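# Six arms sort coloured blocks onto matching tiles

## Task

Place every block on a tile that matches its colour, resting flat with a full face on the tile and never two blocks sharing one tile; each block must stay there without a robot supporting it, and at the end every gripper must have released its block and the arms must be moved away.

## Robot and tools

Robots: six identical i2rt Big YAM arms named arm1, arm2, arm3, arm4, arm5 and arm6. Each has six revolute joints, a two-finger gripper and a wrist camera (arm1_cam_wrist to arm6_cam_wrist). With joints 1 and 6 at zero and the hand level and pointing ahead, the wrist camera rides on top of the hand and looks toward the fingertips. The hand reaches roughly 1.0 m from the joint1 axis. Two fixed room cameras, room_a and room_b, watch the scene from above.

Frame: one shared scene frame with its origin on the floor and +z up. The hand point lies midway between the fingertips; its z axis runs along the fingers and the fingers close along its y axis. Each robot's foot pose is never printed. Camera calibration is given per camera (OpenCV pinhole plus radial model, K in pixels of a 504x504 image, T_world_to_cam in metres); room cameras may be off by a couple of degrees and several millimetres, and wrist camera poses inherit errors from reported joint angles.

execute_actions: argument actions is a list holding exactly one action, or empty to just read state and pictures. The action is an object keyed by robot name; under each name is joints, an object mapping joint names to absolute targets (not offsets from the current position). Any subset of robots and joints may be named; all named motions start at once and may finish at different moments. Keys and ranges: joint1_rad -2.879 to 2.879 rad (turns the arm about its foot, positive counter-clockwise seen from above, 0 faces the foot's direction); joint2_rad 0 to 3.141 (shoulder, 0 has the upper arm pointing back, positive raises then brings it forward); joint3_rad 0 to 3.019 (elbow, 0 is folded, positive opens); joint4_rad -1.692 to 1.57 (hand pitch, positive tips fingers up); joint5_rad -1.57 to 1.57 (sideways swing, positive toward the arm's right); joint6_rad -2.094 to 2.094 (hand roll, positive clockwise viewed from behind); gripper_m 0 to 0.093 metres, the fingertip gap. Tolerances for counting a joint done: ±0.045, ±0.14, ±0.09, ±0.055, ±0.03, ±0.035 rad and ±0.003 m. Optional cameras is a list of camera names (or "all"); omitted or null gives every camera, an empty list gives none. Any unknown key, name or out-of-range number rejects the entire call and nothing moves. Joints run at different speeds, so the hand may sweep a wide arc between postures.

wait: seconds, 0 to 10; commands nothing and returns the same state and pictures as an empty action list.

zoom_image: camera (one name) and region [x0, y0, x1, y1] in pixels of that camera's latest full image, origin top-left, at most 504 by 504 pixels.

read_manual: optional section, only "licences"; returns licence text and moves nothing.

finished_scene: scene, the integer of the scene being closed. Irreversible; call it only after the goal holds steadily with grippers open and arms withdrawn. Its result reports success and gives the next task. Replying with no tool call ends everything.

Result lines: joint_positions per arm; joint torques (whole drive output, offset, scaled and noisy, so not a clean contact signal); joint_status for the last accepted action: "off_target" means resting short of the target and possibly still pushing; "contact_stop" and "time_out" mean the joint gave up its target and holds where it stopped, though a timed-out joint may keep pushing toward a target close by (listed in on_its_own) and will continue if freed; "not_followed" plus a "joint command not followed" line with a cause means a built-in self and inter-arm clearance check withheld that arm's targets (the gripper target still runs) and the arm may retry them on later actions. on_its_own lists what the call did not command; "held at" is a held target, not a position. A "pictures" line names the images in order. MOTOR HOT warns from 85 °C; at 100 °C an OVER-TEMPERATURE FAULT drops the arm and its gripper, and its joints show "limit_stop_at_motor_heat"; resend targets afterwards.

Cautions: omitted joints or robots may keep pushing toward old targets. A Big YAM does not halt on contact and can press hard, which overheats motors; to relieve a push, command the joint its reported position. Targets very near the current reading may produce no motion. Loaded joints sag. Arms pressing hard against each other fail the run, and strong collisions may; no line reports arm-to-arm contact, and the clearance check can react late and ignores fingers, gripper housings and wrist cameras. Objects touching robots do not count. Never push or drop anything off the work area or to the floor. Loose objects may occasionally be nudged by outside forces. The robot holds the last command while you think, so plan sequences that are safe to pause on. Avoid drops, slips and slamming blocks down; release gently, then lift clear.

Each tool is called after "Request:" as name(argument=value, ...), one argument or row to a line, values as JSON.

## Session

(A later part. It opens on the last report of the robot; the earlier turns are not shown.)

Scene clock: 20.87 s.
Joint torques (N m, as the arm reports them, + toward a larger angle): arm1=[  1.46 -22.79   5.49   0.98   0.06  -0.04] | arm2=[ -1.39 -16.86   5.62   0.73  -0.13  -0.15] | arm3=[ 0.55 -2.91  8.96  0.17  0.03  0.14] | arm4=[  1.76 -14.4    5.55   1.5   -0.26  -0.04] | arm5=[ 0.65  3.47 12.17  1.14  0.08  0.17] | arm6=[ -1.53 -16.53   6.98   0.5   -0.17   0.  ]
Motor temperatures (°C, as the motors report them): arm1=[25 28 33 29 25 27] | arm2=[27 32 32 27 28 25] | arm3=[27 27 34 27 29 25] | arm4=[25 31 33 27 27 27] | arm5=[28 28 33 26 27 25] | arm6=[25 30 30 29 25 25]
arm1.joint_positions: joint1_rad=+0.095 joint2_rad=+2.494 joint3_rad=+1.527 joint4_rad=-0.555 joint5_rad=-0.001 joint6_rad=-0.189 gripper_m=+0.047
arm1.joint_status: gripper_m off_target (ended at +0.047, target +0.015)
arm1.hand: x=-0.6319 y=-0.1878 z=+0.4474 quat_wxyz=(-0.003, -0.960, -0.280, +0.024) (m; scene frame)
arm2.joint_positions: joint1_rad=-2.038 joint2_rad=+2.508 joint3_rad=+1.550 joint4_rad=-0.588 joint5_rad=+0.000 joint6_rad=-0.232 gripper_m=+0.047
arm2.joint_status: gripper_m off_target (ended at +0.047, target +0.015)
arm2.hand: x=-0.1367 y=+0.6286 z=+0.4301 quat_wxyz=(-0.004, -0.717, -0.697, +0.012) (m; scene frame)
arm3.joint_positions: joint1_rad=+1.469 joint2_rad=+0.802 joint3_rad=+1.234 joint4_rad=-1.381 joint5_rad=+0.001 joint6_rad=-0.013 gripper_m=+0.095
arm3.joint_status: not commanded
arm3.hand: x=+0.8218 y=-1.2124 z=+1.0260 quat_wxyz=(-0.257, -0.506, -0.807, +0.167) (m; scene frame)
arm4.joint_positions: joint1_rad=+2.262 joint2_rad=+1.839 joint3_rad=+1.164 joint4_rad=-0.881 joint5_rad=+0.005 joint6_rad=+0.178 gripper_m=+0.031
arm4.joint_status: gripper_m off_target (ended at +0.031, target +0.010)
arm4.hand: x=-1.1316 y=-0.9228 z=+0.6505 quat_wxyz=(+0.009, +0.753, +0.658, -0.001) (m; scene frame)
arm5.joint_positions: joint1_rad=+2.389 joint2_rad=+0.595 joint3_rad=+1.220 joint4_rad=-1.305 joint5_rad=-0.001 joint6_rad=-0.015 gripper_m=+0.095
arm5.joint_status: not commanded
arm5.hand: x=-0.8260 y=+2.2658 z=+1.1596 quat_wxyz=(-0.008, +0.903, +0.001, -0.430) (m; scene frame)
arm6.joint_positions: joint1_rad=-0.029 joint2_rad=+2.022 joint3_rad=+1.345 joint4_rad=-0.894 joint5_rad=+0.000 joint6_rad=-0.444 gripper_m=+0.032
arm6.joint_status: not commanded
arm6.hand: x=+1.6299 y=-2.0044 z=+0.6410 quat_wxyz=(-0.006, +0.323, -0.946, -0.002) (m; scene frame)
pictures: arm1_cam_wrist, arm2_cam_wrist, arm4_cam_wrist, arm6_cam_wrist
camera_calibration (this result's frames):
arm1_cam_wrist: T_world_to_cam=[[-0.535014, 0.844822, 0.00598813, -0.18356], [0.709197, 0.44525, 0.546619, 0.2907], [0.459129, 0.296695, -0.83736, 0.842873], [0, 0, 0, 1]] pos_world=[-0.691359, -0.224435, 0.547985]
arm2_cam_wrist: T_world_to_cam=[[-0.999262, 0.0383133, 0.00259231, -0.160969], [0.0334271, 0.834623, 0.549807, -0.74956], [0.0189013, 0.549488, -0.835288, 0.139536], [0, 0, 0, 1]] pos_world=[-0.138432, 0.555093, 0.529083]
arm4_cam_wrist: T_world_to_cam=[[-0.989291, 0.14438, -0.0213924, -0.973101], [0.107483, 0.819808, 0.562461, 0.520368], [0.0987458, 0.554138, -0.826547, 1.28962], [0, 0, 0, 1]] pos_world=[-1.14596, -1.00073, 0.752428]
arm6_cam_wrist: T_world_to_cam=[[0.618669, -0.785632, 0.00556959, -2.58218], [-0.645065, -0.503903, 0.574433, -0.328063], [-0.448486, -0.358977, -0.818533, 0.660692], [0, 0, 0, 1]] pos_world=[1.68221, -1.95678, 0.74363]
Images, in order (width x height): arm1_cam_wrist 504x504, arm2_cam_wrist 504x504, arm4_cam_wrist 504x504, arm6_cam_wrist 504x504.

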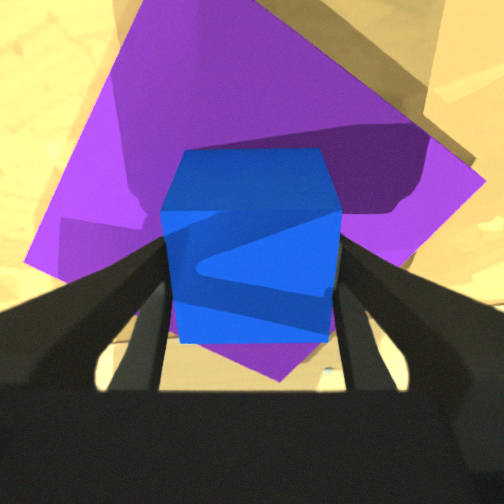

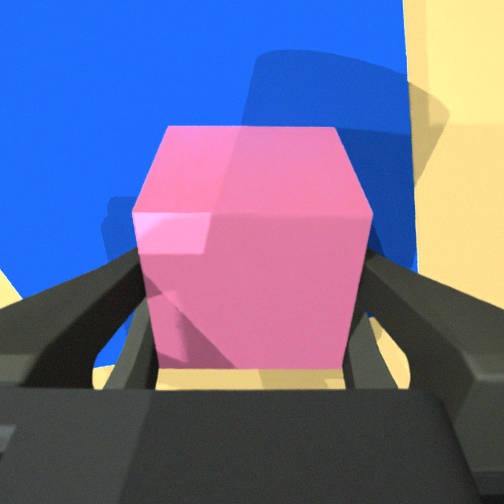

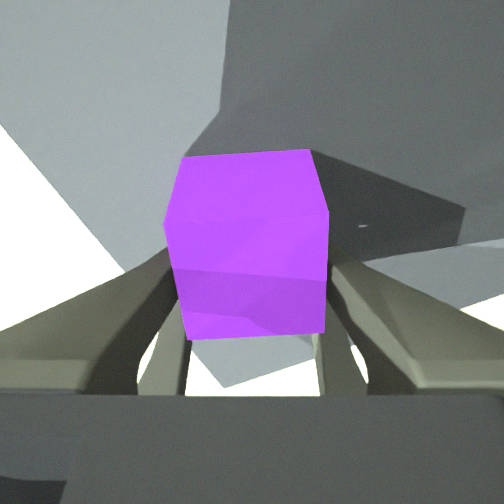

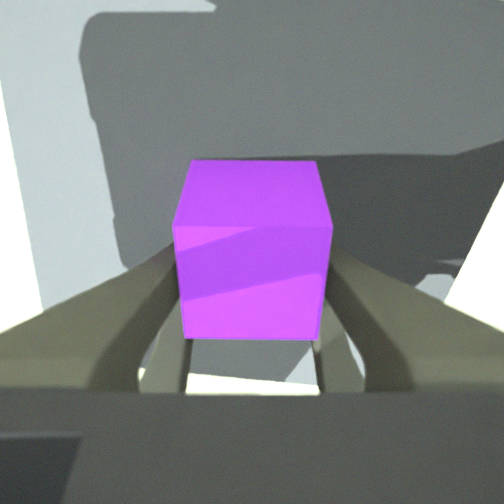

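Request:
execute_actions(
  actions=[
    {"arm1":{"joints":{"gripper_m":0.085}},"arm2":{"joints":{"joint2_rad":1.9,"joint3_rad":1.5,"joint4_rad":-1.17}},"arm4":{"joints":{"joint2_rad":1.45,"joint3_rad":1.2,"joint4_rad":-1.32}},"arm6":{"joints":{"joint2_rad":1.62,"joint4_rad":-1.29}},"arm3":{"joints":{"joint1_rad":-1.506}}},
  ],
  cameras=["arm3_cam_wrist"],
)

Request:
execute_actions(
  actions=[
    {"arm1":{"joints":{"joint2_rad":2.55}},"arm2":{"joints":{"joint1_rad":1.82}},"arm4":{"joints":{"joint1_rad":-0.6}},"arm6":{"joints":{"joint1_rad":1.599}},"arm3":{"joints":{"joint2_rad":1.15,"joint4_rad":-1.05}}},
  ],
  cameras=["arm1_cam_wrist","arm2_cam_wrist","arm3_cam_wrist","arm6_cam_wrist"],
)

Scene clock: 25.30 s.
Joint torques (N m, as the arm reports them, + toward a larger angle): arm1=[  1.62 -22.61   5.38   0.98   0.11  -0.03] | arm2=[ -0.81 -16.11   9.63  -0.56  -0.13  -0.15] | arm3=[-0.47 -2.94  8.94  0.17  0.04  0.11] | arm4=[  1.68 -11.34  10.24  -0.31  -0.14  -0.06] | arm5=[ 0.49  3.25 12.02  1.08 -0.01  0.25] | arm6=[ -1.62 -12.07   9.37   0.17  -0.14  -0.05]
Motor temperatures (°C, as the motors report them): arm1=[25 29 33 29 25 27] | arm2=[27 32 32 27 28 25] | arm3=[27 27 34 27 29 25] | arm4=[25 31 34 27 27 27] | arm5=[28 28 33 26 27 25] | arm6=[25 30 31 29 25 25]
arm1.joint_positions: joint1_rad=+0.095 joint2_rad=+2.494 joint3_rad=+1.527 joint4_rad=-0.555 joint5_rad=-0.001 joint6_rad=-0.189 gripper_m=+0.085
arm1.joint_status: all done
arm1.hand: x=-0.6319 y=-0.1878 z=+0.4474 quat_wxyz=(-0.003, -0.960, -0.280, +0.024) (m; scene frame)
arm2.joint_positions: joint1_rad=-2.038 joint2_rad=+1.924 joint3_rad=+1.485 joint4_rad=-1.155 joint5_rad=+0.000 joint6_rad=-0.232 gripper_m=+0.047
arm2.joint_status: all done
arm2.hand: x=-0.1256 y=+0.6634 z=+0.7426 quat_wxyz=(+0.009, -0.717, -0.697, -0.009) (m; scene frame)
arm3.joint_positions: joint1_rad=-1.498 joint2_rad=+0.802 joint3_rad=+1.234 joint4_rad=-1.381 joint5_rad=+0.001 joint6_rad=-0.011 gripper_m=+0.095
arm3.joint_status: all done
arm3.hand: x=+0.5258 y=-0.6995 z=+1.0262 quat_wxyz=(+0.142, -0.847, +0.434, +0.271) (m; scene frame)
arm4.joint_positions: joint1_rad=+2.262 joint2_rad=+1.442 joint3_rad=+1.169 joint4_rad=-1.303 joint5_rad=+0.003 joint6_rad=+0.178 gripper_m=+0.031
arm4.joint_status: all done
arm4.hand: x=-1.1375 y=-0.8406 z=+0.8234 quat_wxyz=(+0.002, +0.753, +0.658, +0.006) (m; scene frame)
arm5.joint_positions: joint1_rad=+2.389 joint2_rad=+0.595 joint3_rad=+1.220 joint4_rad=-1.305 joint5_rad=-0.001 joint6_rad=-0.015 gripper_m=+0.095
arm5.joint_status: not commanded
arm5.hand: x=-0.8260 y=+2.2658 z=+1.1596 quat_wxyz=(-0.008, +0.903, +0.001, -0.430) (m; scene frame)
arm6.joint_positions: joint1_rad=-0.029 joint2_rad=+1.606 joint3_rad=+1.337 joint4_rad=-1.283 joint5_rad=+0.000 joint6_rad=-0.444 gripper_m=+0.032
arm6.joint_status: all done
arm6.hand: x=+1.5595 y=-2.0208 z=+0.8430 quat_wxyz=(-0.015, +0.323, -0.946, -0.001) (m; scene frame)
pictures: arm3_cam_wrist
camera_calibration (this result's frames):
arm3_cam_wrist: T_world_to_cam=[[0.810026, 0.586395, 0.000117023, -0.0156171], [0.586393, -0.810023, -0.00237182, -0.865822], [-0.00129603, 0.00198986, -0.999997, 1.15316], [0, 0, 0, 1]] pos_world=[0.521857, -0.694472, 1.15111]
Images, in order (width x height): arm3_cam_wrist 504x504.

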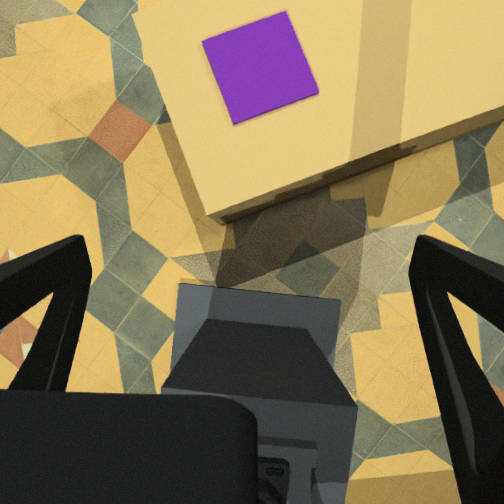

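Scene clock: 28.40 s.
Joint torques (N m, as the arm reports them, + toward a larger angle): arm1=[  1.64 -22.37   5.2    0.88   0.06  -0.02] | arm2=[ -1.77 -15.89   9.7   -0.51  -0.01  -0.15] | arm3=[-0.51 -8.6   9.58  1.65  0.04  0.11] | arm4=[  0.37 -11.43  10.17  -0.33  -0.05  -0.05] | arm5=[-0.06  3.   12.24  1.19  0.05  0.22] | arm6=[  0.11 -12.66   9.08   0.29  -0.09  -0.03]
Motor temperatures (°C, as the motors report them): arm1=[25 29 33 29 25 27] | arm2=[27 33 33 27 28 25] | arm3=[27 27 34 27 29 25] | arm4=[25 31 34 27 27 27] | arm5=[28 28 34 26 27 25] | arm6=[25 30 31 29 25 25]
arm1.joint_positions: joint1_rad=+0.095 joint2_rad=+2.517 joint3_rad=+1.527 joint4_rad=-0.554 joint5_rad=-0.001 joint6_rad=-0.189 gripper_m=+0.085
arm1.joint_status: all done
arm1.hand: x=-0.6239 y=-0.1846 z=+0.4346 quat_wxyz=(-0.002, -0.960, -0.280, +0.014) (m; scene frame)
arm2.joint_positions: joint1_rad=+1.830 joint2_rad=+1.924 joint3_rad=+1.485 joint4_rad=-1.155 joint5_rad=-0.002 joint6_rad=-0.233 gripper_m=+0.047
arm2.joint_status: all done
arm2.hand: x=-0.2313 y=+1.6982 z=+0.7448 quat_wxyz=(+0.009, +0.906, -0.422, +0.006) (m; scene frame)
arm3.joint_positions: joint1_rad=-1.498 joint2_rad=+1.148 joint3_rad=+1.234 joint4_rad=-1.073 joint5_rad=+0.001 joint6_rad=-0.011 gripper_m=+0.095
arm3.joint_status: all done
arm3.hand: x=+0.4410 y=-0.5791 z=+0.9474 quat_wxyz=(+0.134, -0.852, +0.437, +0.255) (m; scene frame)
arm4.joint_positions: joint1_rad=-0.599 joint2_rad=+1.447 joint3_rad=+1.169 joint4_rad=-1.303 joint5_rad=+0.000 joint6_rad=+0.178 gripper_m=+0.031
arm4.joint_status: all done
arm4.hand: x=-1.2839 y=-0.0478 z=+0.8189 quat_wxyz=(-0.002, +0.757, -0.654, +0.011) (m; scene frame)
arm5.joint_positions: joint1_rad=+2.389 joint2_rad=+0.595 joint3_rad=+1.220 joint4_rad=-1.305 joint5_rad=-0.001 joint6_rad=-0.015 gripper_m=+0.095
arm5.joint_status: not commanded
arm5.hand: x=-0.8260 y=+2.2658 z=+1.1596 quat_wxyz=(-0.008, +0.903, +0.001, -0.430) (m; scene frame)
arm6.joint_positions: joint1_rad=+1.600 joint2_rad=+1.609 joint3_rad=+1.337 joint4_rad=-1.283 joint5_rad=-0.001 joint6_rad=-0.444 gripper_m=+0.032
arm6.joint_status: all done
arm6.hand: x=+0.9669 y=-1.6627 z=+0.8384 quat_wxyz=(-0.011, +0.910, -0.414, -0.002) (m; scene frame)
pictures: arm1_cam_wrist, arm2_cam_wrist, arm3_cam_wrist, arm6_cam_wrist
camera_calibration (this result's frames):
arm1_cam_wrist: T_world_to_cam=[[-0.535094, 0.84479, 0.00195377, -0.180183], [0.69797, 0.440792, 0.564393, 0.275012], [0.475933, 0.303367, -0.825504, 0.834112], [0, 0, 0, 1]] pos_world=[-0.685346, -0.222048, 0.5337]
arm2_cam_wrist: T_world_to_cam=[[0.771722, 0.635676, -0.0190324, -0.885944], [0.524832, -0.619683, 0.583562, 0.746099], [0.359162, -0.460336, -0.811846, 1.59256], [0, 0, 0, 1]] pos_world=[-0.279862, 1.75863, 0.840658]
arm3_cam_wrist: T_world_to_cam=[[0.810011, 0.586414, -0.000402244, -0.0170203], [0.586043, -0.809473, 0.0361458, -0.754743], [0.0208708, -0.0295142, -0.999346, 1.04538], [0, 0, 0, 1]] pos_world=[0.43428, -0.57011, 1.07197]
arm6_cam_wrist: T_world_to_cam=[[0.747943, 0.663342, 0.023634, 0.364388], [0.533212, -0.621659, 0.573781, -2.03141], [0.395306, -0.416554, -0.818668, -0.263905], [0, 0, 0, 1]] pos_world=[0.914953, -1.61449, 0.940922]
Images, in order (width x height): arm1_cam_wrist 504x504, arm2_cam_wrist 504x504, arm3_cam_wrist 504x504, arm6_cam_wrist 504x504.

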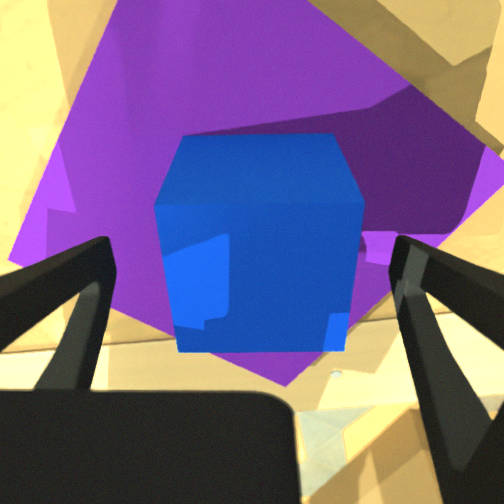

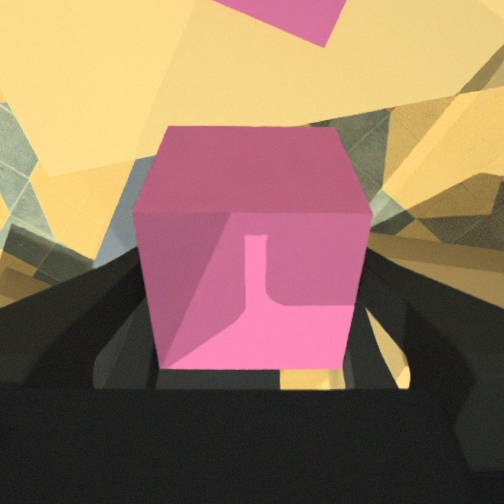

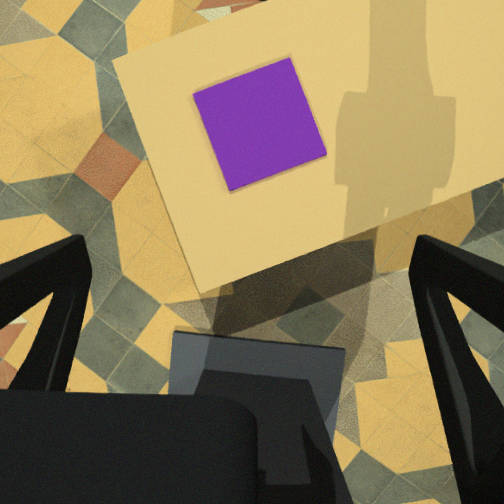

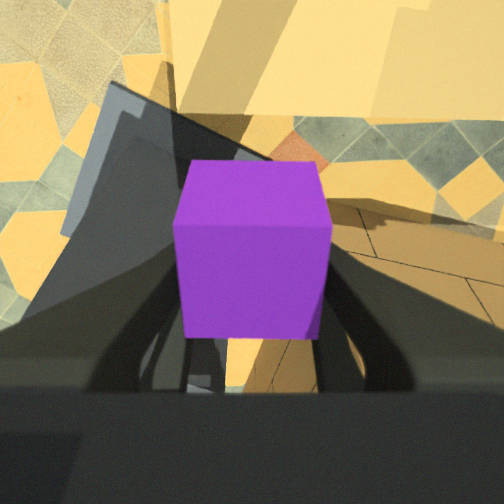

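Request:
execute_actions(
  actions=[
    {"arm1":{"joints":{"gripper_m":0.015}},"arm2":{"joints":{"joint1_rad":1.806,"joint2_rad":2.4,"joint3_rad":1.76,"joint4_rad":-0.88}},"arm6":{"joints":{"joint2_rad":2.39,"joint3_rad":1.7,"joint4_rad":-0.83}}},
  ],
  cameras=["arm1_cam_wrist","arm2_cam_wrist","arm6_cam_wrist"],
)

Scene clock: 31.50 s.
Joint torques (N m, as the arm reports them, + toward a larger angle): arm1=[  1.8  -22.09   5.29   0.91   0.07  -0.05] | arm2=[ -1.27 -19.65   9.8    0.55  -0.03  -0.15] | arm3=[-0.53 -8.62  9.58  1.65  0.04  0.11] | arm4=[  0.37 -11.68  10.25  -0.31  -0.05  -0.04] | arm5=[-0.07  2.93 12.32  1.02  0.04  0.24] | arm6=[  0.09 -22.     8.75   0.78  -0.09   0.03]
Motor temperatures (°C, as the motors report them): arm1=[25 29 33 29 25 27] | arm2=[27 33 33 27 28 25] | arm3=[27 27 35 27 29 25] | arm4=[25 31 35 27 27 27] | arm5=[28 28 34 26 27 25] | arm6=[25 30 31 29 25 25]
arm1.joint_positions: joint1_rad=+0.095 joint2_rad=+2.517 joint3_rad=+1.527 joint4_rad=-0.554 joint5_rad=-0.001 joint6_rad=-0.190 gripper_m=+0.047
arm1.joint_status: gripper_m off_target (ended at +0.047, target +0.015)
arm1.hand: x=-0.6239 y=-0.1846 z=+0.4346 quat_wxyz=(-0.002, -0.960, -0.280, +0.014) (m; scene frame)
arm2.joint_positions: joint1_rad=+1.814 joint2_rad=+2.421 joint3_rad=+1.730 joint4_rad=-0.892 joint5_rad=-0.002 joint6_rad=-0.233 gripper_m=+0.047
arm2.joint_status: all done
arm2.hand: x=-0.2622 y=+1.7800 z=+0.5312 quat_wxyz=(+0.005, +0.903, -0.429, +0.001) (m; scene frame)
arm3.joint_positions: joint1_rad=-1.498 joint2_rad=+1.148 joint3_rad=+1.234 joint4_rad=-1.073 joint5_rad=+0.001 joint6_rad=-0.011 gripper_m=+0.095
arm3.joint_status: not commanded
arm3.hand: x=+0.4410 y=-0.5791 z=+0.9474 quat_wxyz=(+0.134, -0.852, +0.437, +0.255) (m; scene frame)
arm4.joint_positions: joint1_rad=-0.599 joint2_rad=+1.447 joint3_rad=+1.169 joint4_rad=-1.303 joint5_rad=+0.000 joint6_rad=+0.178 gripper_m=+0.031
arm4.joint_status: not commanded
arm4.hand: x=-1.2839 y=-0.0478 z=+0.8189 quat_wxyz=(-0.002, +0.757, -0.654, +0.011) (m; scene frame)
arm5.joint_positions: joint1_rad=+2.389 joint2_rad=+0.595 joint3_rad=+1.220 joint4_rad=-1.305 joint5_rad=-0.001 joint6_rad=-0.015 gripper_m=+0.095
arm5.joint_status: not commanded
arm5.hand: x=-0.8260 y=+2.2658 z=+1.1596 quat_wxyz=(-0.008, +0.903, +0.001, -0.430) (m; scene frame)
arm6.joint_positions: joint1_rad=+1.600 joint2_rad=+2.404 joint3_rad=+1.679 joint4_rad=-0.837 joint5_rad=-0.001 joint6_rad=-0.444 gripper_m=+0.032
arm6.joint_status: all done
arm6.hand: x=+0.9272 y=-1.5063 z=+0.5170 quat_wxyz=(-0.009, +0.910, -0.414, +0.000) (m; scene frame)
pictures: arm1_cam_wrist, arm2_cam_wrist, arm6_cam_wrist
camera_calibration (this result's frames):
arm1_cam_wrist: T_world_to_cam=[[-0.535416, 0.844586, 0.00196412, -0.180427], [0.697805, 0.441053, 0.564394, 0.274956], [0.475813, 0.303556, -0.825503, 0.834072], [0, 0, 0, 1]] pos_world=[-0.685332, -0.222072, 0.5337]
arm2_cam_wrist: T_world_to_cam=[[0.781507, 0.62368, -0.0164001, -0.895672], [0.518129, -0.634154, 0.573926, 0.966787], [0.347546, -0.457024, -0.818743, 1.46264], [0, 0, 0, 1]] pos_world=[-0.309282, 1.84017, 0.627977]
arm6_cam_wrist: T_world_to_cam=[[0.747955, 0.663424, 0.0207928, 0.299503], [0.532161, -0.618101, 0.578581, -1.72476], [0.396697, -0.421687, -0.81536, -0.456929], [0, 0, 0, 1]] pos_world=[0.8751, -1.45746, 0.619126]
Images, in order (width x height): arm1_cam_wrist 504x504, arm2_cam_wrist 504x504, arm6_cam_wrist 504x504.

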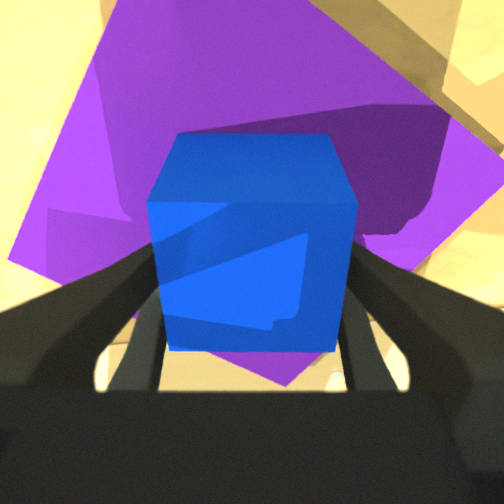

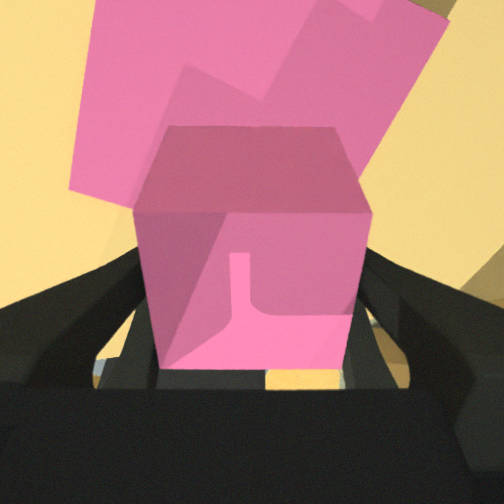

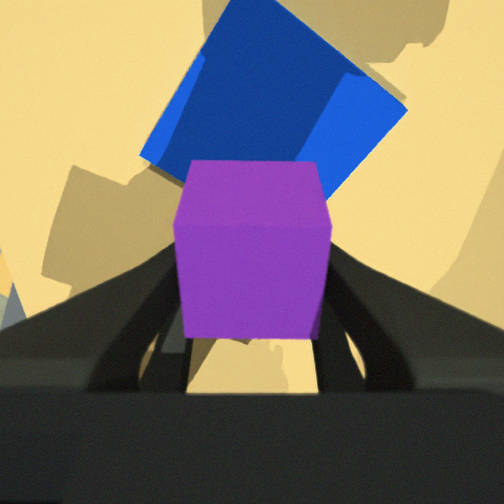

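Request:
execute_actions(
  actions=[
    {"arm1":{"joints":{"joint2_rad":2.0,"joint4_rad":-1.07}},"arm2":{"joints":{"joint2_rad":2.5,"joint3_rad":1.79,"joint4_rad":-0.87}},"arm6":{"joints":{"joint2_rad":2.56,"joint3_rad":1.72,"joint4_rad":-0.74}}},
  ],
  cameras=["arm2_cam_wrist","arm6_cam_wrist","arm1_cam_wrist"],
)

Scene clock: 36.10 s.
Joint torques (N m, as the arm reports them, + toward a larger angle): arm1=[  1.86 -21.93   7.8    0.15   0.1   -0.04] | arm2=[ -1.68 -19.58  10.     0.37  -0.05  -0.18] | arm3=[-0.51 -8.6   9.57  1.65  0.04  0.11] | arm4=[  0.16 -11.84  10.14  -0.32  -0.05  -0.03] | arm5=[ 0.98  2.89 12.11  1.17  0.01  0.25] | arm6=[ -1.23 -21.39   7.85   0.5   -0.07  -0.02]
Motor temperatures (°C, as the motors report them): arm1=[25 30 33 29 25 27] | arm2=[27 34 34 27 28 25] | arm3=[27 27 35 27 29 25] | arm4=[25 31 35 27 27 27] | arm5=[28 28 34 26 27 25] | arm6=[25 31 31 29 25 25]
arm1.joint_positions: joint1_rad=+0.095 joint2_rad=+1.987 joint3_rad=+1.530 joint4_rad=-1.062 joint5_rad=-0.001 joint6_rad=-0.190 gripper_m=+0.047
arm1.joint_status: all done
arm1.hand: x=-0.6308 y=-0.1874 z=+0.7384 quat_wxyz=(-0.003, -0.960, -0.280, +0.026) (m; scene frame)
arm2.joint_positions: joint1_rad=+1.814 joint2_rad=+2.528 joint3_rad=+1.751 joint4_rad=-0.882 joint5_rad=-0.002 joint6_rad=-0.233 gripper_m=+0.047
arm2.joint_status: all done
arm2.hand: x=-0.2533 y=+1.7610 z=+0.4715 quat_wxyz=(+0.029, +0.902, -0.429, +0.031) (m; scene frame)
arm3.joint_positions: joint1_rad=-1.498 joint2_rad=+1.148 joint3_rad=+1.234 joint4_rad=-1.073 joint5_rad=+0.001 joint6_rad=-0.011 gripper_m=+0.095
arm3.joint_status: not commanded
arm3.hand: x=+0.4410 y=-0.5791 z=+0.9474 quat_wxyz=(+0.134, -0.852, +0.437, +0.255) (m; scene frame)
arm4.joint_positions: joint1_rad=-0.599 joint2_rad=+1.447 joint3_rad=+1.169 joint4_rad=-1.303 joint5_rad=+0.000 joint6_rad=+0.178 gripper_m=+0.031
arm4.joint_status: not commanded
arm4.hand: x=-1.2839 y=-0.0478 z=+0.8189 quat_wxyz=(-0.002, +0.757, -0.654, +0.011) (m; scene frame)
arm5.joint_positions: joint1_rad=+2.389 joint2_rad=+0.595 joint3_rad=+1.220 joint4_rad=-1.305 joint5_rad=-0.001 joint6_rad=-0.015 gripper_m=+0.095
arm5.joint_status: not commanded
arm5.hand: x=-0.8260 y=+2.2658 z=+1.1596 quat_wxyz=(-0.008, +0.903, +0.001, -0.430) (m; scene frame)
arm6.joint_positions: joint1_rad=+1.600 joint2_rad=+2.565 joint3_rad=+1.698 joint4_rad=-0.744 joint5_rad=-0.001 joint6_rad=-0.444 gripper_m=+0.032
arm6.joint_status: all done
arm6.hand: x=+0.9342 y=-1.5272 z=+0.4241 quat_wxyz=(+0.010, +0.910, -0.414, +0.016) (m; scene frame)
pictures: arm1_cam_wrist, arm2_cam_wrist, arm6_cam_wrist
camera_calibration (this result's frames):
arm1_cam_wrist: T_world_to_cam=[[-0.535318, 0.844625, 0.00657382, -0.185741], [0.710578, 0.446125, 0.544106, 0.133535], [0.456633, 0.295941, -0.838991, 1.0854], [0, 0, 0, 1]] pos_world=[-0.689948, -0.223907, 0.839207]
arm2_cam_wrist: T_world_to_cam=[[0.78212, 0.622243, -0.0331845, -0.881133], [0.498407, -0.592725, 0.632667, 0.878717], [0.374003, -0.511361, -0.773713, 1.48308], [0, 0, 0, 1]] pos_world=[-0.303485, 1.82751, 0.562305]
arm6_cam_wrist: T_world_to_cam=[[0.748213, 0.663458, -0.00110635, 0.319218], [0.523797, -0.589685, 0.614742, -1.65181], [0.407203, -0.460537, -0.788728, -0.624723], [0, 0, 0, 1]] pos_world=[0.880758, -1.47354, 0.523053]
Images, in order (width x height): arm1_cam_wrist 504x504, arm2_cam_wrist 504x504, arm6_cam_wrist 504x504.

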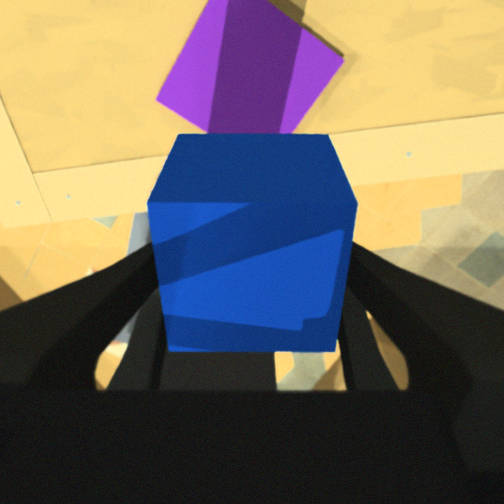

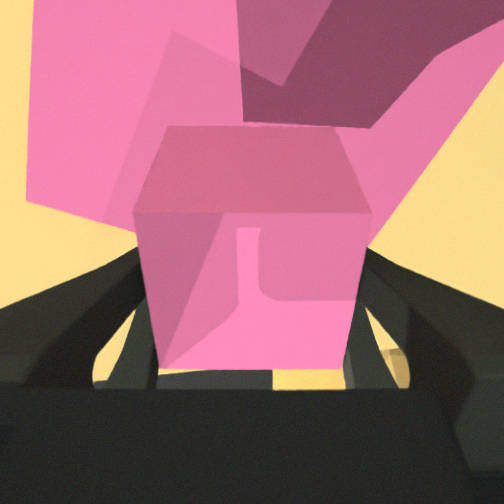

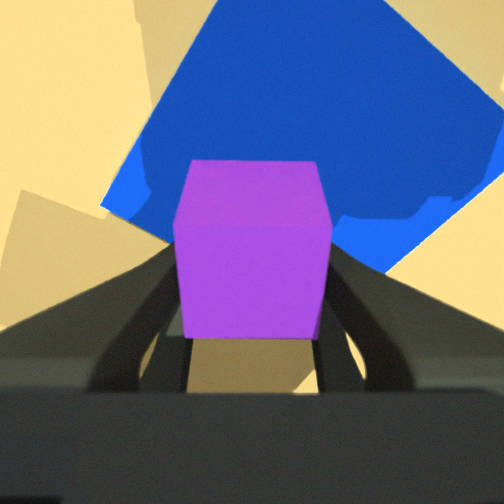

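Request:
execute_actions(
  actions=[
    {"arm1":{"joints":{"joint1_rad":-1.8}},"arm2":{"joints":{"joint1_rad":1.845,"joint2_rad":2.62,"joint4_rad":-0.8}},"arm6":{"joints":{"gripper_m":0.09}}},
  ],
  cameras=["arm2_cam_wrist","arm6_cam_wrist","arm1_cam_wrist"],
)

Request:
execute_actions(
  actions=[
    {"arm1":{"joints":{"joint2_rad":2.4,"joint4_rad":-0.68}},"arm4":{"joints":{"joint1_rad":-2.065}},"arm6":{"joints":{"joint2_rad":2.0,"joint4_rad":-1.25}}},
  ],
  cameras=["arm2_cam_wrist","arm4_cam_wrist","arm1_cam_wrist"],
)

Scene clock: 40.20 s.
Joint torques (N m, as the arm reports them, + toward a larger angle): arm1=[  1.89 -21.76   7.82   0.22   0.02   0.  ] | arm2=[ -0.22 -16.73   8.5    0.42  -0.35  -0.16] | arm3=[-0.51 -8.62  9.58  1.64  0.04  0.11] | arm4=[  0.32 -11.44  10.16  -0.27  -0.03  -0.04] | arm5=[ 0.72  2.43 12.25  1.23  0.04  0.2 ] | arm6=[ -0.53 -22.04   8.17   0.33  -0.1    0.03]
Motor temperatures (°C, as the motors report them): arm1=[25 30 33 29 25 27] | arm2=[27 34 34 27 28 25] | arm3=[27 27 35 28 29 25] | arm4=[25 31 36 27 27 27] | arm5=[28 28 34 26 27 25] | arm6=[25 31 31 29 25 25]
arm1.joint_positions: joint1_rad=-1.810 joint2_rad=+1.987 joint3_rad=+1.530 joint4_rad=-1.062 joint5_rad=+0.001 joint6_rad=-0.191 gripper_m=+0.047
arm1.joint_status: all done
arm1.hand: x=-0.1048 y=+0.6230 z=+0.7382 quat_wxyz=(+0.020, -0.784, +0.620, +0.017) (m; scene frame)
arm2.joint_positions: joint1_rad=+1.838 joint2_rad=+2.601 joint3_rad=+1.762 joint4_rad=-0.812 joint5_rad=+0.005 joint6_rad=-0.234 gripper_m=+0.047
arm2.joint_status: all done
arm2.hand: x=-0.2638 y=+1.7510 z=+0.4290 quat_wxyz=(+0.023, +0.908, -0.418, +0.030) (m; scene frame)
arm3.joint_positions: joint1_rad=-1.498 joint2_rad=+1.148 joint3_rad=+1.234 joint4_rad=-1.073 joint5_rad=+0.001 joint6_rad=-0.011 gripper_m=+0.095
arm3.joint_status: not commanded
arm3.hand: x=+0.4410 y=-0.5791 z=+0.9474 quat_wxyz=(+0.134, -0.852, +0.437, +0.255) (m; scene frame)
arm4.joint_positions: joint1_rad=-0.599 joint2_rad=+1.447 joint3_rad=+1.169 joint4_rad=-1.303 joint5_rad=+0.000 joint6_rad=+0.178 gripper_m=+0.031
arm4.joint_status: not commanded
arm4.hand: x=-1.2839 y=-0.0478 z=+0.8189 quat_wxyz=(-0.002, +0.757, -0.654, +0.011) (m; scene frame)
arm5.joint_positions: joint1_rad=+2.389 joint2_rad=+0.595 joint3_rad=+1.220 joint4_rad=-1.305 joint5_rad=-0.001 joint6_rad=-0.015 gripper_m=+0.095
arm5.joint_status: not commanded
arm5.hand: x=-0.8260 y=+2.2658 z=+1.1596 quat_wxyz=(-0.008, +0.903, +0.001, -0.430) (m; scene frame)
arm6.joint_positions: joint1_rad=+1.600 joint2_rad=+2.565 joint3_rad=+1.698 joint4_rad=-0.744 joint5_rad=-0.001 joint6_rad=-0.444 gripper_m=+0.090
arm6.joint_status: all done
arm6.hand: x=+0.9342 y=-1.5272 z=+0.4241 quat_wxyz=(+0.010, +0.910, -0.414, +0.016) (m; scene frame)
pictures: arm1_cam_wrist, arm2_cam_wrist, arm6_cam_wrist
camera_calibration (this result's frames):
arm1_cam_wrist: T_world_to_cam=[[0.97343, 0.228837, 0.00820076, -0.0480931], [0.187574, -0.817424, 0.544642, 0.130334], [0.131338, -0.528632, -0.838629, 1.08458], [0, 0, 0, 1]] pos_world=[-0.120078, 0.690885, 0.838966]
arm2_cam_wrist: T_world_to_cam=[[0.766446, 0.641828, -0.0248269, -0.9101], [0.511272, -0.586232, 0.628438, 0.898759], [0.388795, -0.494357, -0.777464, 1.42479], [0, 0, 0, 1]] pos_world=[-0.315918, 1.81536, 0.520315]
arm6_cam_wrist: T_world_to_cam=[[0.748213, 0.663458, -0.00110635, 0.319218], [0.523797, -0.589685, 0.614742, -1.65181], [0.407203, -0.460537, -0.788728, -0.624723], [0, 0, 0, 1]] pos_world=[0.880758, -1.47354, 0.523053]
Images, in order (width x height): arm1_cam_wrist 504x504, arm2_cam_wrist 504x504, arm6_cam_wrist 504x504.

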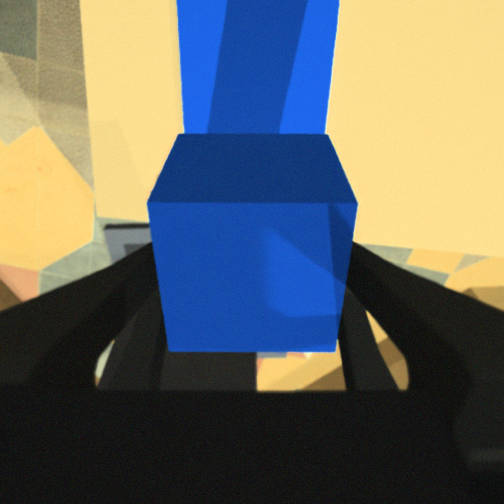

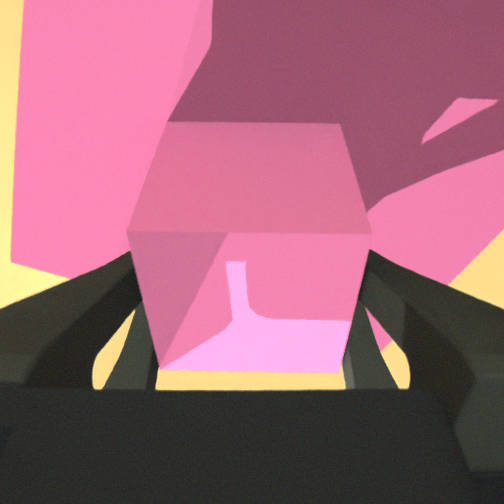

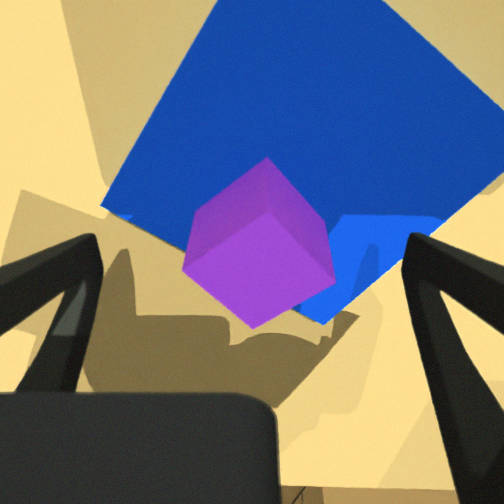

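Scene clock: 41.97 s.
Joint torques (N m, as the arm reports them, + toward a larger angle): arm1=[  1.62 -25.9    6.87   0.91   0.02   0.  ] | arm2=[  0.13 -16.33   8.62   0.44  -0.31  -0.11] | arm3=[-0.5  -8.63  9.59  1.64  0.04  0.11] | arm4=[  0.5  -11.34  10.17  -0.28  -0.08  -0.04] | arm5=[ 0.59  2.65 12.15  1.14 -0.02  0.21] | arm6=[  0.01 -18.93   9.95   0.08  -0.1   -0.01]
Motor temperatures (°C, as the motors report them): arm1=[25 30 34 29 25 27] | arm2=[27 34 34 27 28 25] | arm3=[27 27 36 28 29 25] | arm4=[25 31 36 27 27 27] | arm5=[28 28 35 26 27 25] | arm6=[25 31 31 29 25 25]
arm1.joint_positions: joint1_rad=-1.810 joint2_rad=+2.410 joint3_rad=+1.511 joint4_rad=-0.689 joint5_rad=+0.001 joint6_rad=-0.191 gripper_m=+0.047
arm1.joint_status: all done
arm1.hand: x=-0.1044 y=+0.6128 z=+0.4905 quat_wxyz=(-0.006, -0.785, +0.620, -0.006) (m; scene frame)
arm2.joint_positions: joint1_rad=+1.838 joint2_rad=+2.601 joint3_rad=+1.762 joint4_rad=-0.812 joint5_rad=+0.005 joint6_rad=-0.234 gripper_m=+0.047
arm2.joint_status: not commanded
arm2.hand: x=-0.2638 y=+1.7510 z=+0.4290 quat_wxyz=(+0.023, +0.908, -0.418, +0.030) (m; scene frame)
arm3.joint_positions: joint1_rad=-1.498 joint2_rad=+1.148 joint3_rad=+1.234 joint4_rad=-1.073 joint5_rad=+0.001 joint6_rad=-0.011 gripper_m=+0.095
arm3.joint_status: not commanded
arm3.hand: x=+0.4410 y=-0.5791 z=+0.9474 quat_wxyz=(+0.134, -0.852, +0.437, +0.255) (m; scene frame)
arm4.joint_positions: joint1_rad=-2.064 joint2_rad=+1.447 joint3_rad=+1.169 joint4_rad=-1.303 joint5_rad=+0.001 joint6_rad=+0.178 gripper_m=+0.031
arm4.joint_status: all done
arm4.hand: x=-0.7843 y=-0.2645 z=+0.8268 quat_wxyz=(-0.003, +0.126, -0.992, +0.003) (m; scene frame)
arm5.joint_positions: joint1_rad=+2.389 joint2_rad=+0.595 joint3_rad=+1.220 joint4_rad=-1.305 joint5_rad=-0.001 joint6_rad=-0.015 gripper_m=+0.095
arm5.joint_status: not commanded
arm5.hand: x=-0.8260 y=+2.2658 z=+1.1596 quat_wxyz=(-0.008, +0.903, +0.001, -0.430) (m; scene frame)
arm6.joint_positions: joint1_rad=+1.600 joint2_rad=+1.987 joint3_rad=+1.710 joint4_rad=-1.243 joint5_rad=-0.001 joint6_rad=-0.444 gripper_m=+0.090
arm6.joint_status: all done
arm6.hand: x=+0.9295 y=-1.5262 z=+0.7810 quat_wxyz=(-0.025, +0.910, -0.414, -0.014) (m; scene frame)
pictures: arm1_cam_wrist, arm2_cam_wrist, arm4_cam_wrist
camera_calibration (this result's frames):
arm1_cam_wrist: T_world_to_cam=[[0.973421, 0.228972, -0.00478333, -0.0378157], [0.185881, -0.777687, 0.600542, 0.204893], [0.133787, -0.58547, -0.799579, 0.887375], [0, 0, 0, 1]] pos_world=[-0.119995, 0.687532, 0.586298]
arm2_cam_wrist: T_world_to_cam=[[0.766446, 0.641828, -0.0248269, -0.9101], [0.511272, -0.586232, 0.628438, 0.898759], [0.388795, -0.494357, -0.777464, 1.42479], [0, 0, 0, 1]] pos_world=[-0.315918, 1.81536, 0.520315]
arm4_cam_wrist: T_world_to_cam=[[0.239138, -0.970985, -0.00128862, -0.0689188], [-0.798289, -0.197361, 0.56902, -1.14066], [-0.552764, -0.135046, -0.822322, 0.33948], [0, 0, 0, 1]] pos_world=[-0.706438, -0.246194, 0.928129]
Images, in order (width x height): arm1_cam_wrist 504x504, arm2_cam_wrist 504x504, arm4_cam_wrist 504x504.

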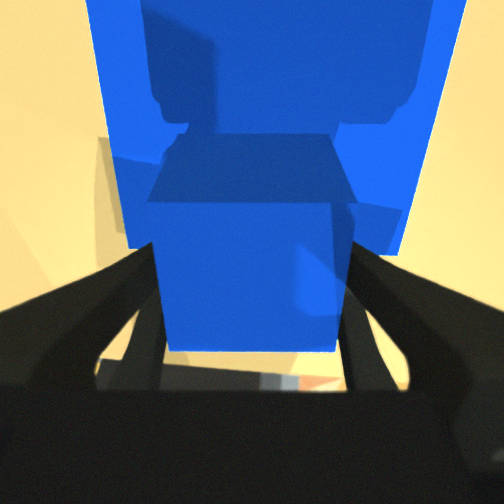

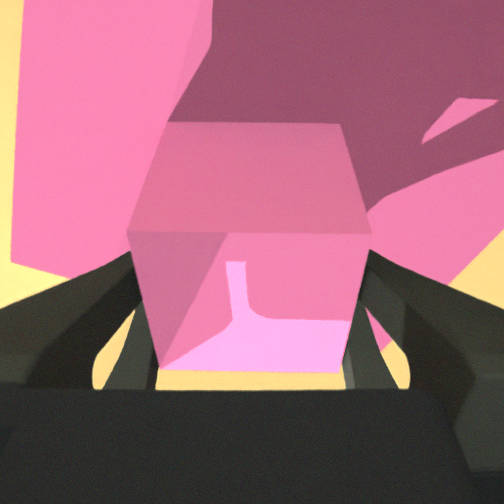

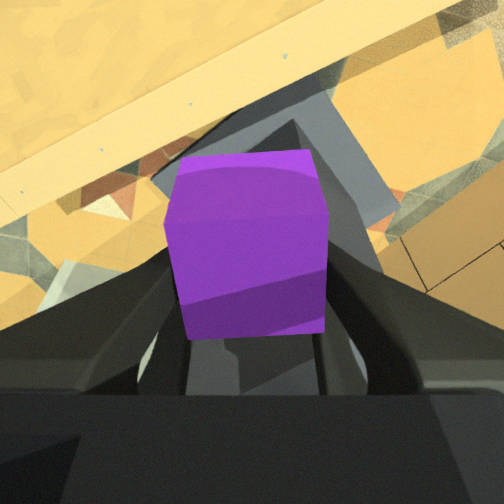

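Request:
execute_actions(
  actions=[
    {"arm1":{"joints":{"joint2_rad":2.52,"joint4_rad":-0.6}},"arm2":{"joints":{"gripper_m":0.09}},"arm4":{"joints":{"joint2_rad":2.36,"joint3_rad":1.6,"joint4_rad":-0.8}},"arm6":{"joints":{"joint2_rad":0.7,"joint3_rad":1.2,"joint4_rad":-1.45,"joint6_rad":0}},"arm3":{"joints":{"joint1_rad":0.6}}},
  ],
  cameras=["arm2_cam_wrist","arm4_cam_wrist","arm1_cam_wrist"],
)

Scene clock: 46.20 s.
Joint torques (N m, as the arm reports them, + toward a larger angle): arm1=[  2.02 -23.79   5.54   0.64   0.02   0.  ] | arm2=[ -0.54 -17.49   8.42   0.27  -0.15  -0.13] | arm3=[ 0.53 -8.63  9.59  1.4   0.05  0.11] | arm4=[  0.   -24.21   7.57   1.09  -0.07  -0.04] | arm5=[ 0.37  3.25 12.12  1.2   0.03  0.24] | arm6=[-0.53 -0.47  8.02  1.   -0.03  0.18]
Motor temperatures (°C, as the motors report them): arm1=[25 30 34 29 25 27] | arm2=[27 34 34 27 28 25] | arm3=[27 27 36 28 29 25] | arm4=[25 31 36 27 27 27] | arm5=[28 28 35 26 27 25] | arm6=[25 31 31 29 25 25]
arm1.joint_positions: joint1_rad=-1.810 joint2_rad=+2.511 joint3_rad=+1.521 joint4_rad=-0.605 joint5_rad=+0.001 joint6_rad=-0.191 gripper_m=+0.047
arm1.joint_status: all done
arm1.hand: x=-0.1040 y=+0.6016 z=+0.4363 quat_wxyz=(-0.009, -0.785, +0.620, -0.008) (m; scene frame)
arm2.joint_positions: joint1_rad=+1.838 joint2_rad=+2.617 joint3_rad=+1.762 joint4_rad=-0.812 joint5_rad=+0.002 joint6_rad=-0.234 gripper_m=+0.090
arm2.joint_status: all done
arm2.hand: x=-0.2615 y=+1.7452 z=+0.4197 quat_wxyz=(+0.029, +0.907, -0.418, +0.036) (m; scene frame)
arm3.joint_positions: joint1_rad=+0.597 joint2_rad=+1.148 joint3_rad=+1.234 joint4_rad=-1.066 joint5_rad=+0.001 joint6_rad=-0.011 gripper_m=+0.095
arm3.joint_status: all done
arm3.hand: x=+0.5083 y=-1.3473 z=+0.9484 quat_wxyz=(-0.155, -0.803, -0.519, +0.246) (m; scene frame)
arm4.joint_positions: joint1_rad=-2.064 joint2_rad=+2.381 joint3_rad=+1.577 joint4_rad=-0.816 joint5_rad=+0.001 joint6_rad=+0.178 gripper_m=+0.031
arm4.joint_status: all done
arm4.hand: x=-0.6077 y=-0.1860 z=+0.4872 quat_wxyz=(+0.016, +0.126, -0.992, +0.009) (m; scene frame)
arm5.joint_positions: joint1_rad=+2.389 joint2_rad=+0.595 joint3_rad=+1.220 joint4_rad=-1.305 joint5_rad=-0.001 joint6_rad=-0.015 gripper_m=+0.095
arm5.joint_status: not commanded
arm5.hand: x=-0.8260 y=+2.2658 z=+1.1596 quat_wxyz=(-0.008, +0.903, +0.001, -0.430) (m; scene frame)
arm6.joint_positions: joint1_rad=+1.600 joint2_rad=+0.695 joint3_rad=+1.213 joint4_rad=-1.444 joint5_rad=-0.001 joint6_rad=-0.007 gripper_m=+0.090
arm6.joint_status: all done
arm6.hand: x=+1.0239 y=-1.8785 z=+1.0971 quat_wxyz=(-0.198, +0.758, -0.569, -0.250) (m; scene frame)
pictures: arm1_cam_wrist, arm2_cam_wrist, arm4_cam_wrist
camera_calibration (this result's frames):
arm1_cam_wrist: T_world_to_cam=[[0.973335, 0.229305, -0.00614795, -0.0355816], [0.185996, -0.773246, 0.606215, 0.223519], [0.134254, -0.591193, -0.795277, 0.839035], [0, 0, 0, 1]] pos_world=[-0.119585, 0.677026, 0.531546]
arm2_cam_wrist: T_world_to_cam=[[0.766693, 0.641254, -0.0312482, -0.904651], [0.508351, -0.576624, 0.639597, 0.877821], [0.392125, -0.506259, -0.768075, 1.43153], [0, 0, 0, 1]] pos_world=[-0.313991, 1.81101, 0.509804]
arm4_cam_wrist: T_world_to_cam=[[0.238956, -0.971011, 0.00609821, -0.0390924], [-0.777463, -0.187556, 0.600312, -0.791669], [-0.581766, -0.14819, -0.799743, 0.137358], [0, 0, 0, 1]] pos_world=[-0.526241, -0.166086, 0.585338]
Images, in order (width x height): arm1_cam_wrist 504x504, arm2_cam_wrist 504x504, arm4_cam_wrist 504x504.

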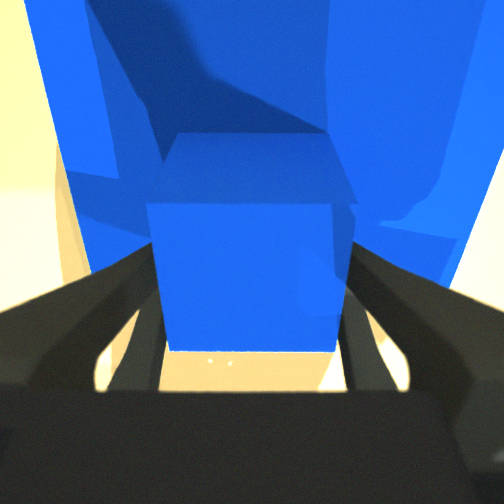

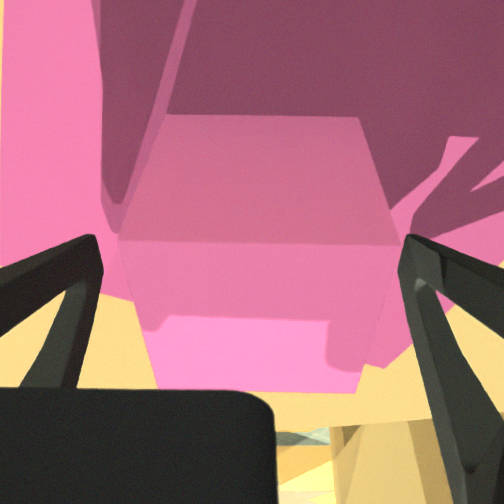

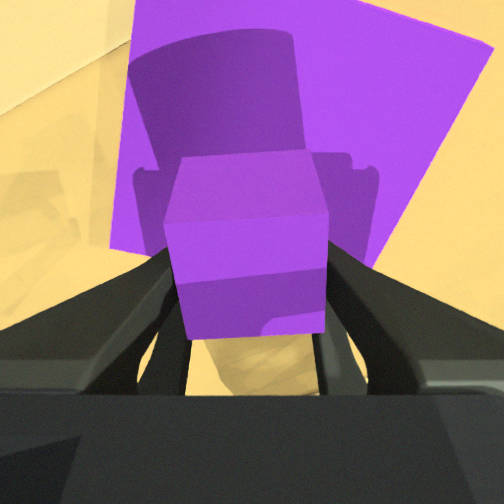

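Request:
execute_actions(
  actions=[
    {"arm1":{"joints":{"gripper_m":0.09}},"arm2":{"joints":{"joint2_rad":2.0,"joint4_rad":-1.35}},"arm4":{"joints":{"joint2_rad":2.5,"joint3_rad":1.6,"joint4_rad":-0.66}},"arm3":{"joints":{"joint1_rad":1.425,"joint2_rad":2.15,"joint3_rad":1.65,"joint4_rad":-1.05}}},
  ],
  cameras=["arm3_cam_wrist","arm4_cam_wrist","arm1_cam_wrist"],
)

Scene clock: 48.83 s.
Joint torques (N m, as the arm reports them, + toward a larger angle): arm1=[  1.52 -24.5    5.57   0.66   0.04  -0.03] | arm2=[ -0.07 -17.07  10.16  -0.53  -0.2   -0.11] | arm3=[  0.   -20.82   8.04  -0.29   0.05   0.11] | arm4=[  0.28 -23.52   6.54   1.22  -0.02  -0.04] | arm5=[ 0.06  3.25 12.22  0.95  0.05  0.25] | arm6=[-0.1   0.26  8.28  1.04 -0.07  0.1 ]
Motor temperatures (°C, as the motors report them): arm1=[25 31 33 29 25 27] | arm2=[27 34 34 27 28 25] | arm3=[27 28 36 28 29 25] | arm4=[25 32 36 27 27 27] | arm5=[28 28 35 26 27 25] | arm6=[25 31 31 29 25 25]
arm1.joint_positions: joint1_rad=-1.810 joint2_rad=+2.511 joint3_rad=+1.521 joint4_rad=-0.605 joint5_rad=+0.001 joint6_rad=-0.191 gripper_m=+0.090
arm1.joint_status: all done
arm1.hand: x=-0.1040 y=+0.6016 z=+0.4363 quat_wxyz=(-0.009, -0.785, +0.620, -0.008) (m; scene frame)
arm2.joint_positions: joint1_rad=+1.838 joint2_rad=+2.021 joint3_rad=+1.777 joint4_rad=-1.335 joint5_rad=+0.002 joint6_rad=-0.234 gripper_m=+0.090
arm2.joint_status: all done
arm2.hand: x=-0.2621 y=+1.7497 z=+0.7947 quat_wxyz=(+0.002, +0.908, -0.418, +0.001) (m; scene frame)
arm3.joint_positions: joint1_rad=+1.430 joint2_rad=+2.146 joint3_rad=+1.629 joint4_rad=-1.049 joint5_rad=+0.000 joint6_rad=-0.010 gripper_m=+0.095
arm3.joint_status: all done
arm3.hand: x=+0.9356 y=-1.5128 z=+0.5928 quat_wxyz=(-0.002, -0.549, -0.836, +0.002) (m; scene frame)
arm4.joint_positions: joint1_rad=-2.064 joint2_rad=+2.512 joint3_rad=+1.580 joint4_rad=-0.677 joint5_rad=+0.000 joint6_rad=+0.179 gripper_m=+0.031
arm4.joint_status: all done
arm4.hand: x=-0.6150 y=-0.1898 z=+0.4118 quat_wxyz=(+0.010, +0.125, -0.992, +0.007) (m; scene frame)
arm5.joint_positions: joint1_rad=+2.389 joint2_rad=+0.595 joint3_rad=+1.220 joint4_rad=-1.305 joint5_rad=-0.001 joint6_rad=-0.015 gripper_m=+0.095
arm5.joint_status: not commanded
arm5.hand: x=-0.8260 y=+2.2658 z=+1.1596 quat_wxyz=(-0.008, +0.903, +0.001, -0.430) (m; scene frame)
arm6.joint_positions: joint1_rad=+1.600 joint2_rad=+0.695 joint3_rad=+1.213 joint4_rad=-1.444 joint5_rad=-0.001 joint6_rad=-0.007 gripper_m=+0.090
arm6.joint_status: not commanded
arm6.hand: x=+1.0239 y=-1.8785 z=+1.0971 quat_wxyz=(-0.198, +0.758, -0.569, -0.250) (m; scene frame)
pictures: arm1_cam_wrist, arm3_cam_wrist, arm4_cam_wrist
camera_calibration (this result's frames):
arm1_cam_wrist: T_world_to_cam=[[0.973335, 0.229305, -0.00614795, -0.0355816], [0.185996, -0.773246, 0.606215, 0.223519], [0.134254, -0.591193, -0.795277, 0.839035], [0, 0, 0, 1]] pos_world=[-0.119585, 0.677026, 0.531546]
arm3_cam_wrist: T_world_to_cam=[[-0.917059, -0.398697, -0.00661141, 0.259023], [-0.329237, 0.747728, 0.576634, 1.10401], [-0.224959, 0.530984, -0.816976, 1.62292], [0, 0, 0, 1]] pos_world=[0.966112, -1.58397, 0.69099]
arm4_cam_wrist: T_world_to_cam=[[0.238596, -0.971114, 0.00313359, -0.0395944], [-0.78374, -0.190653, 0.591103, -0.75347], [-0.573431, -0.143491, -0.80659, 0.0810565], [0, 0, 0, 1]] pos_world=[-0.534598, -0.170471, 0.510882]
Images, in order (width x height): arm1_cam_wrist 504x504, arm3_cam_wrist 504x504, arm4_cam_wrist 504x504.

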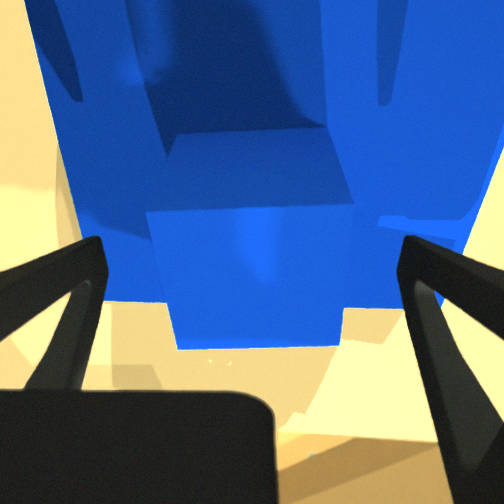

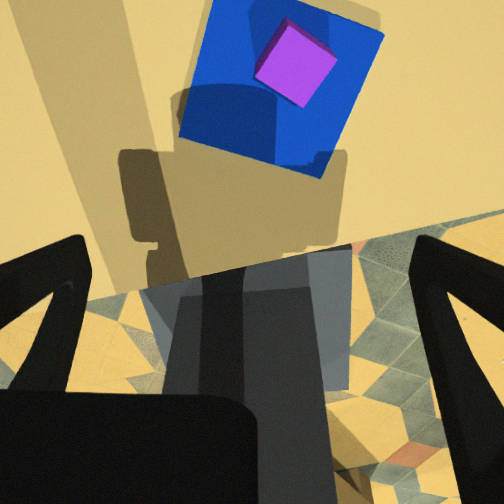

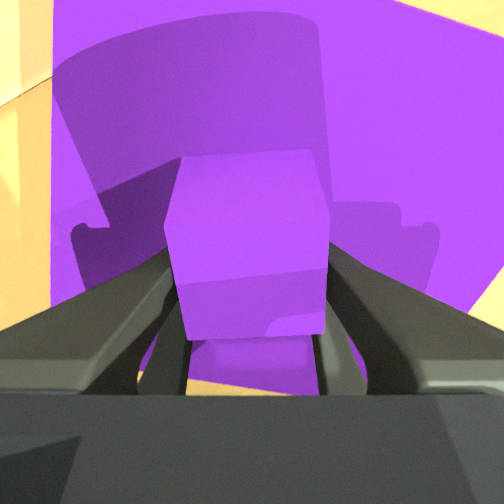

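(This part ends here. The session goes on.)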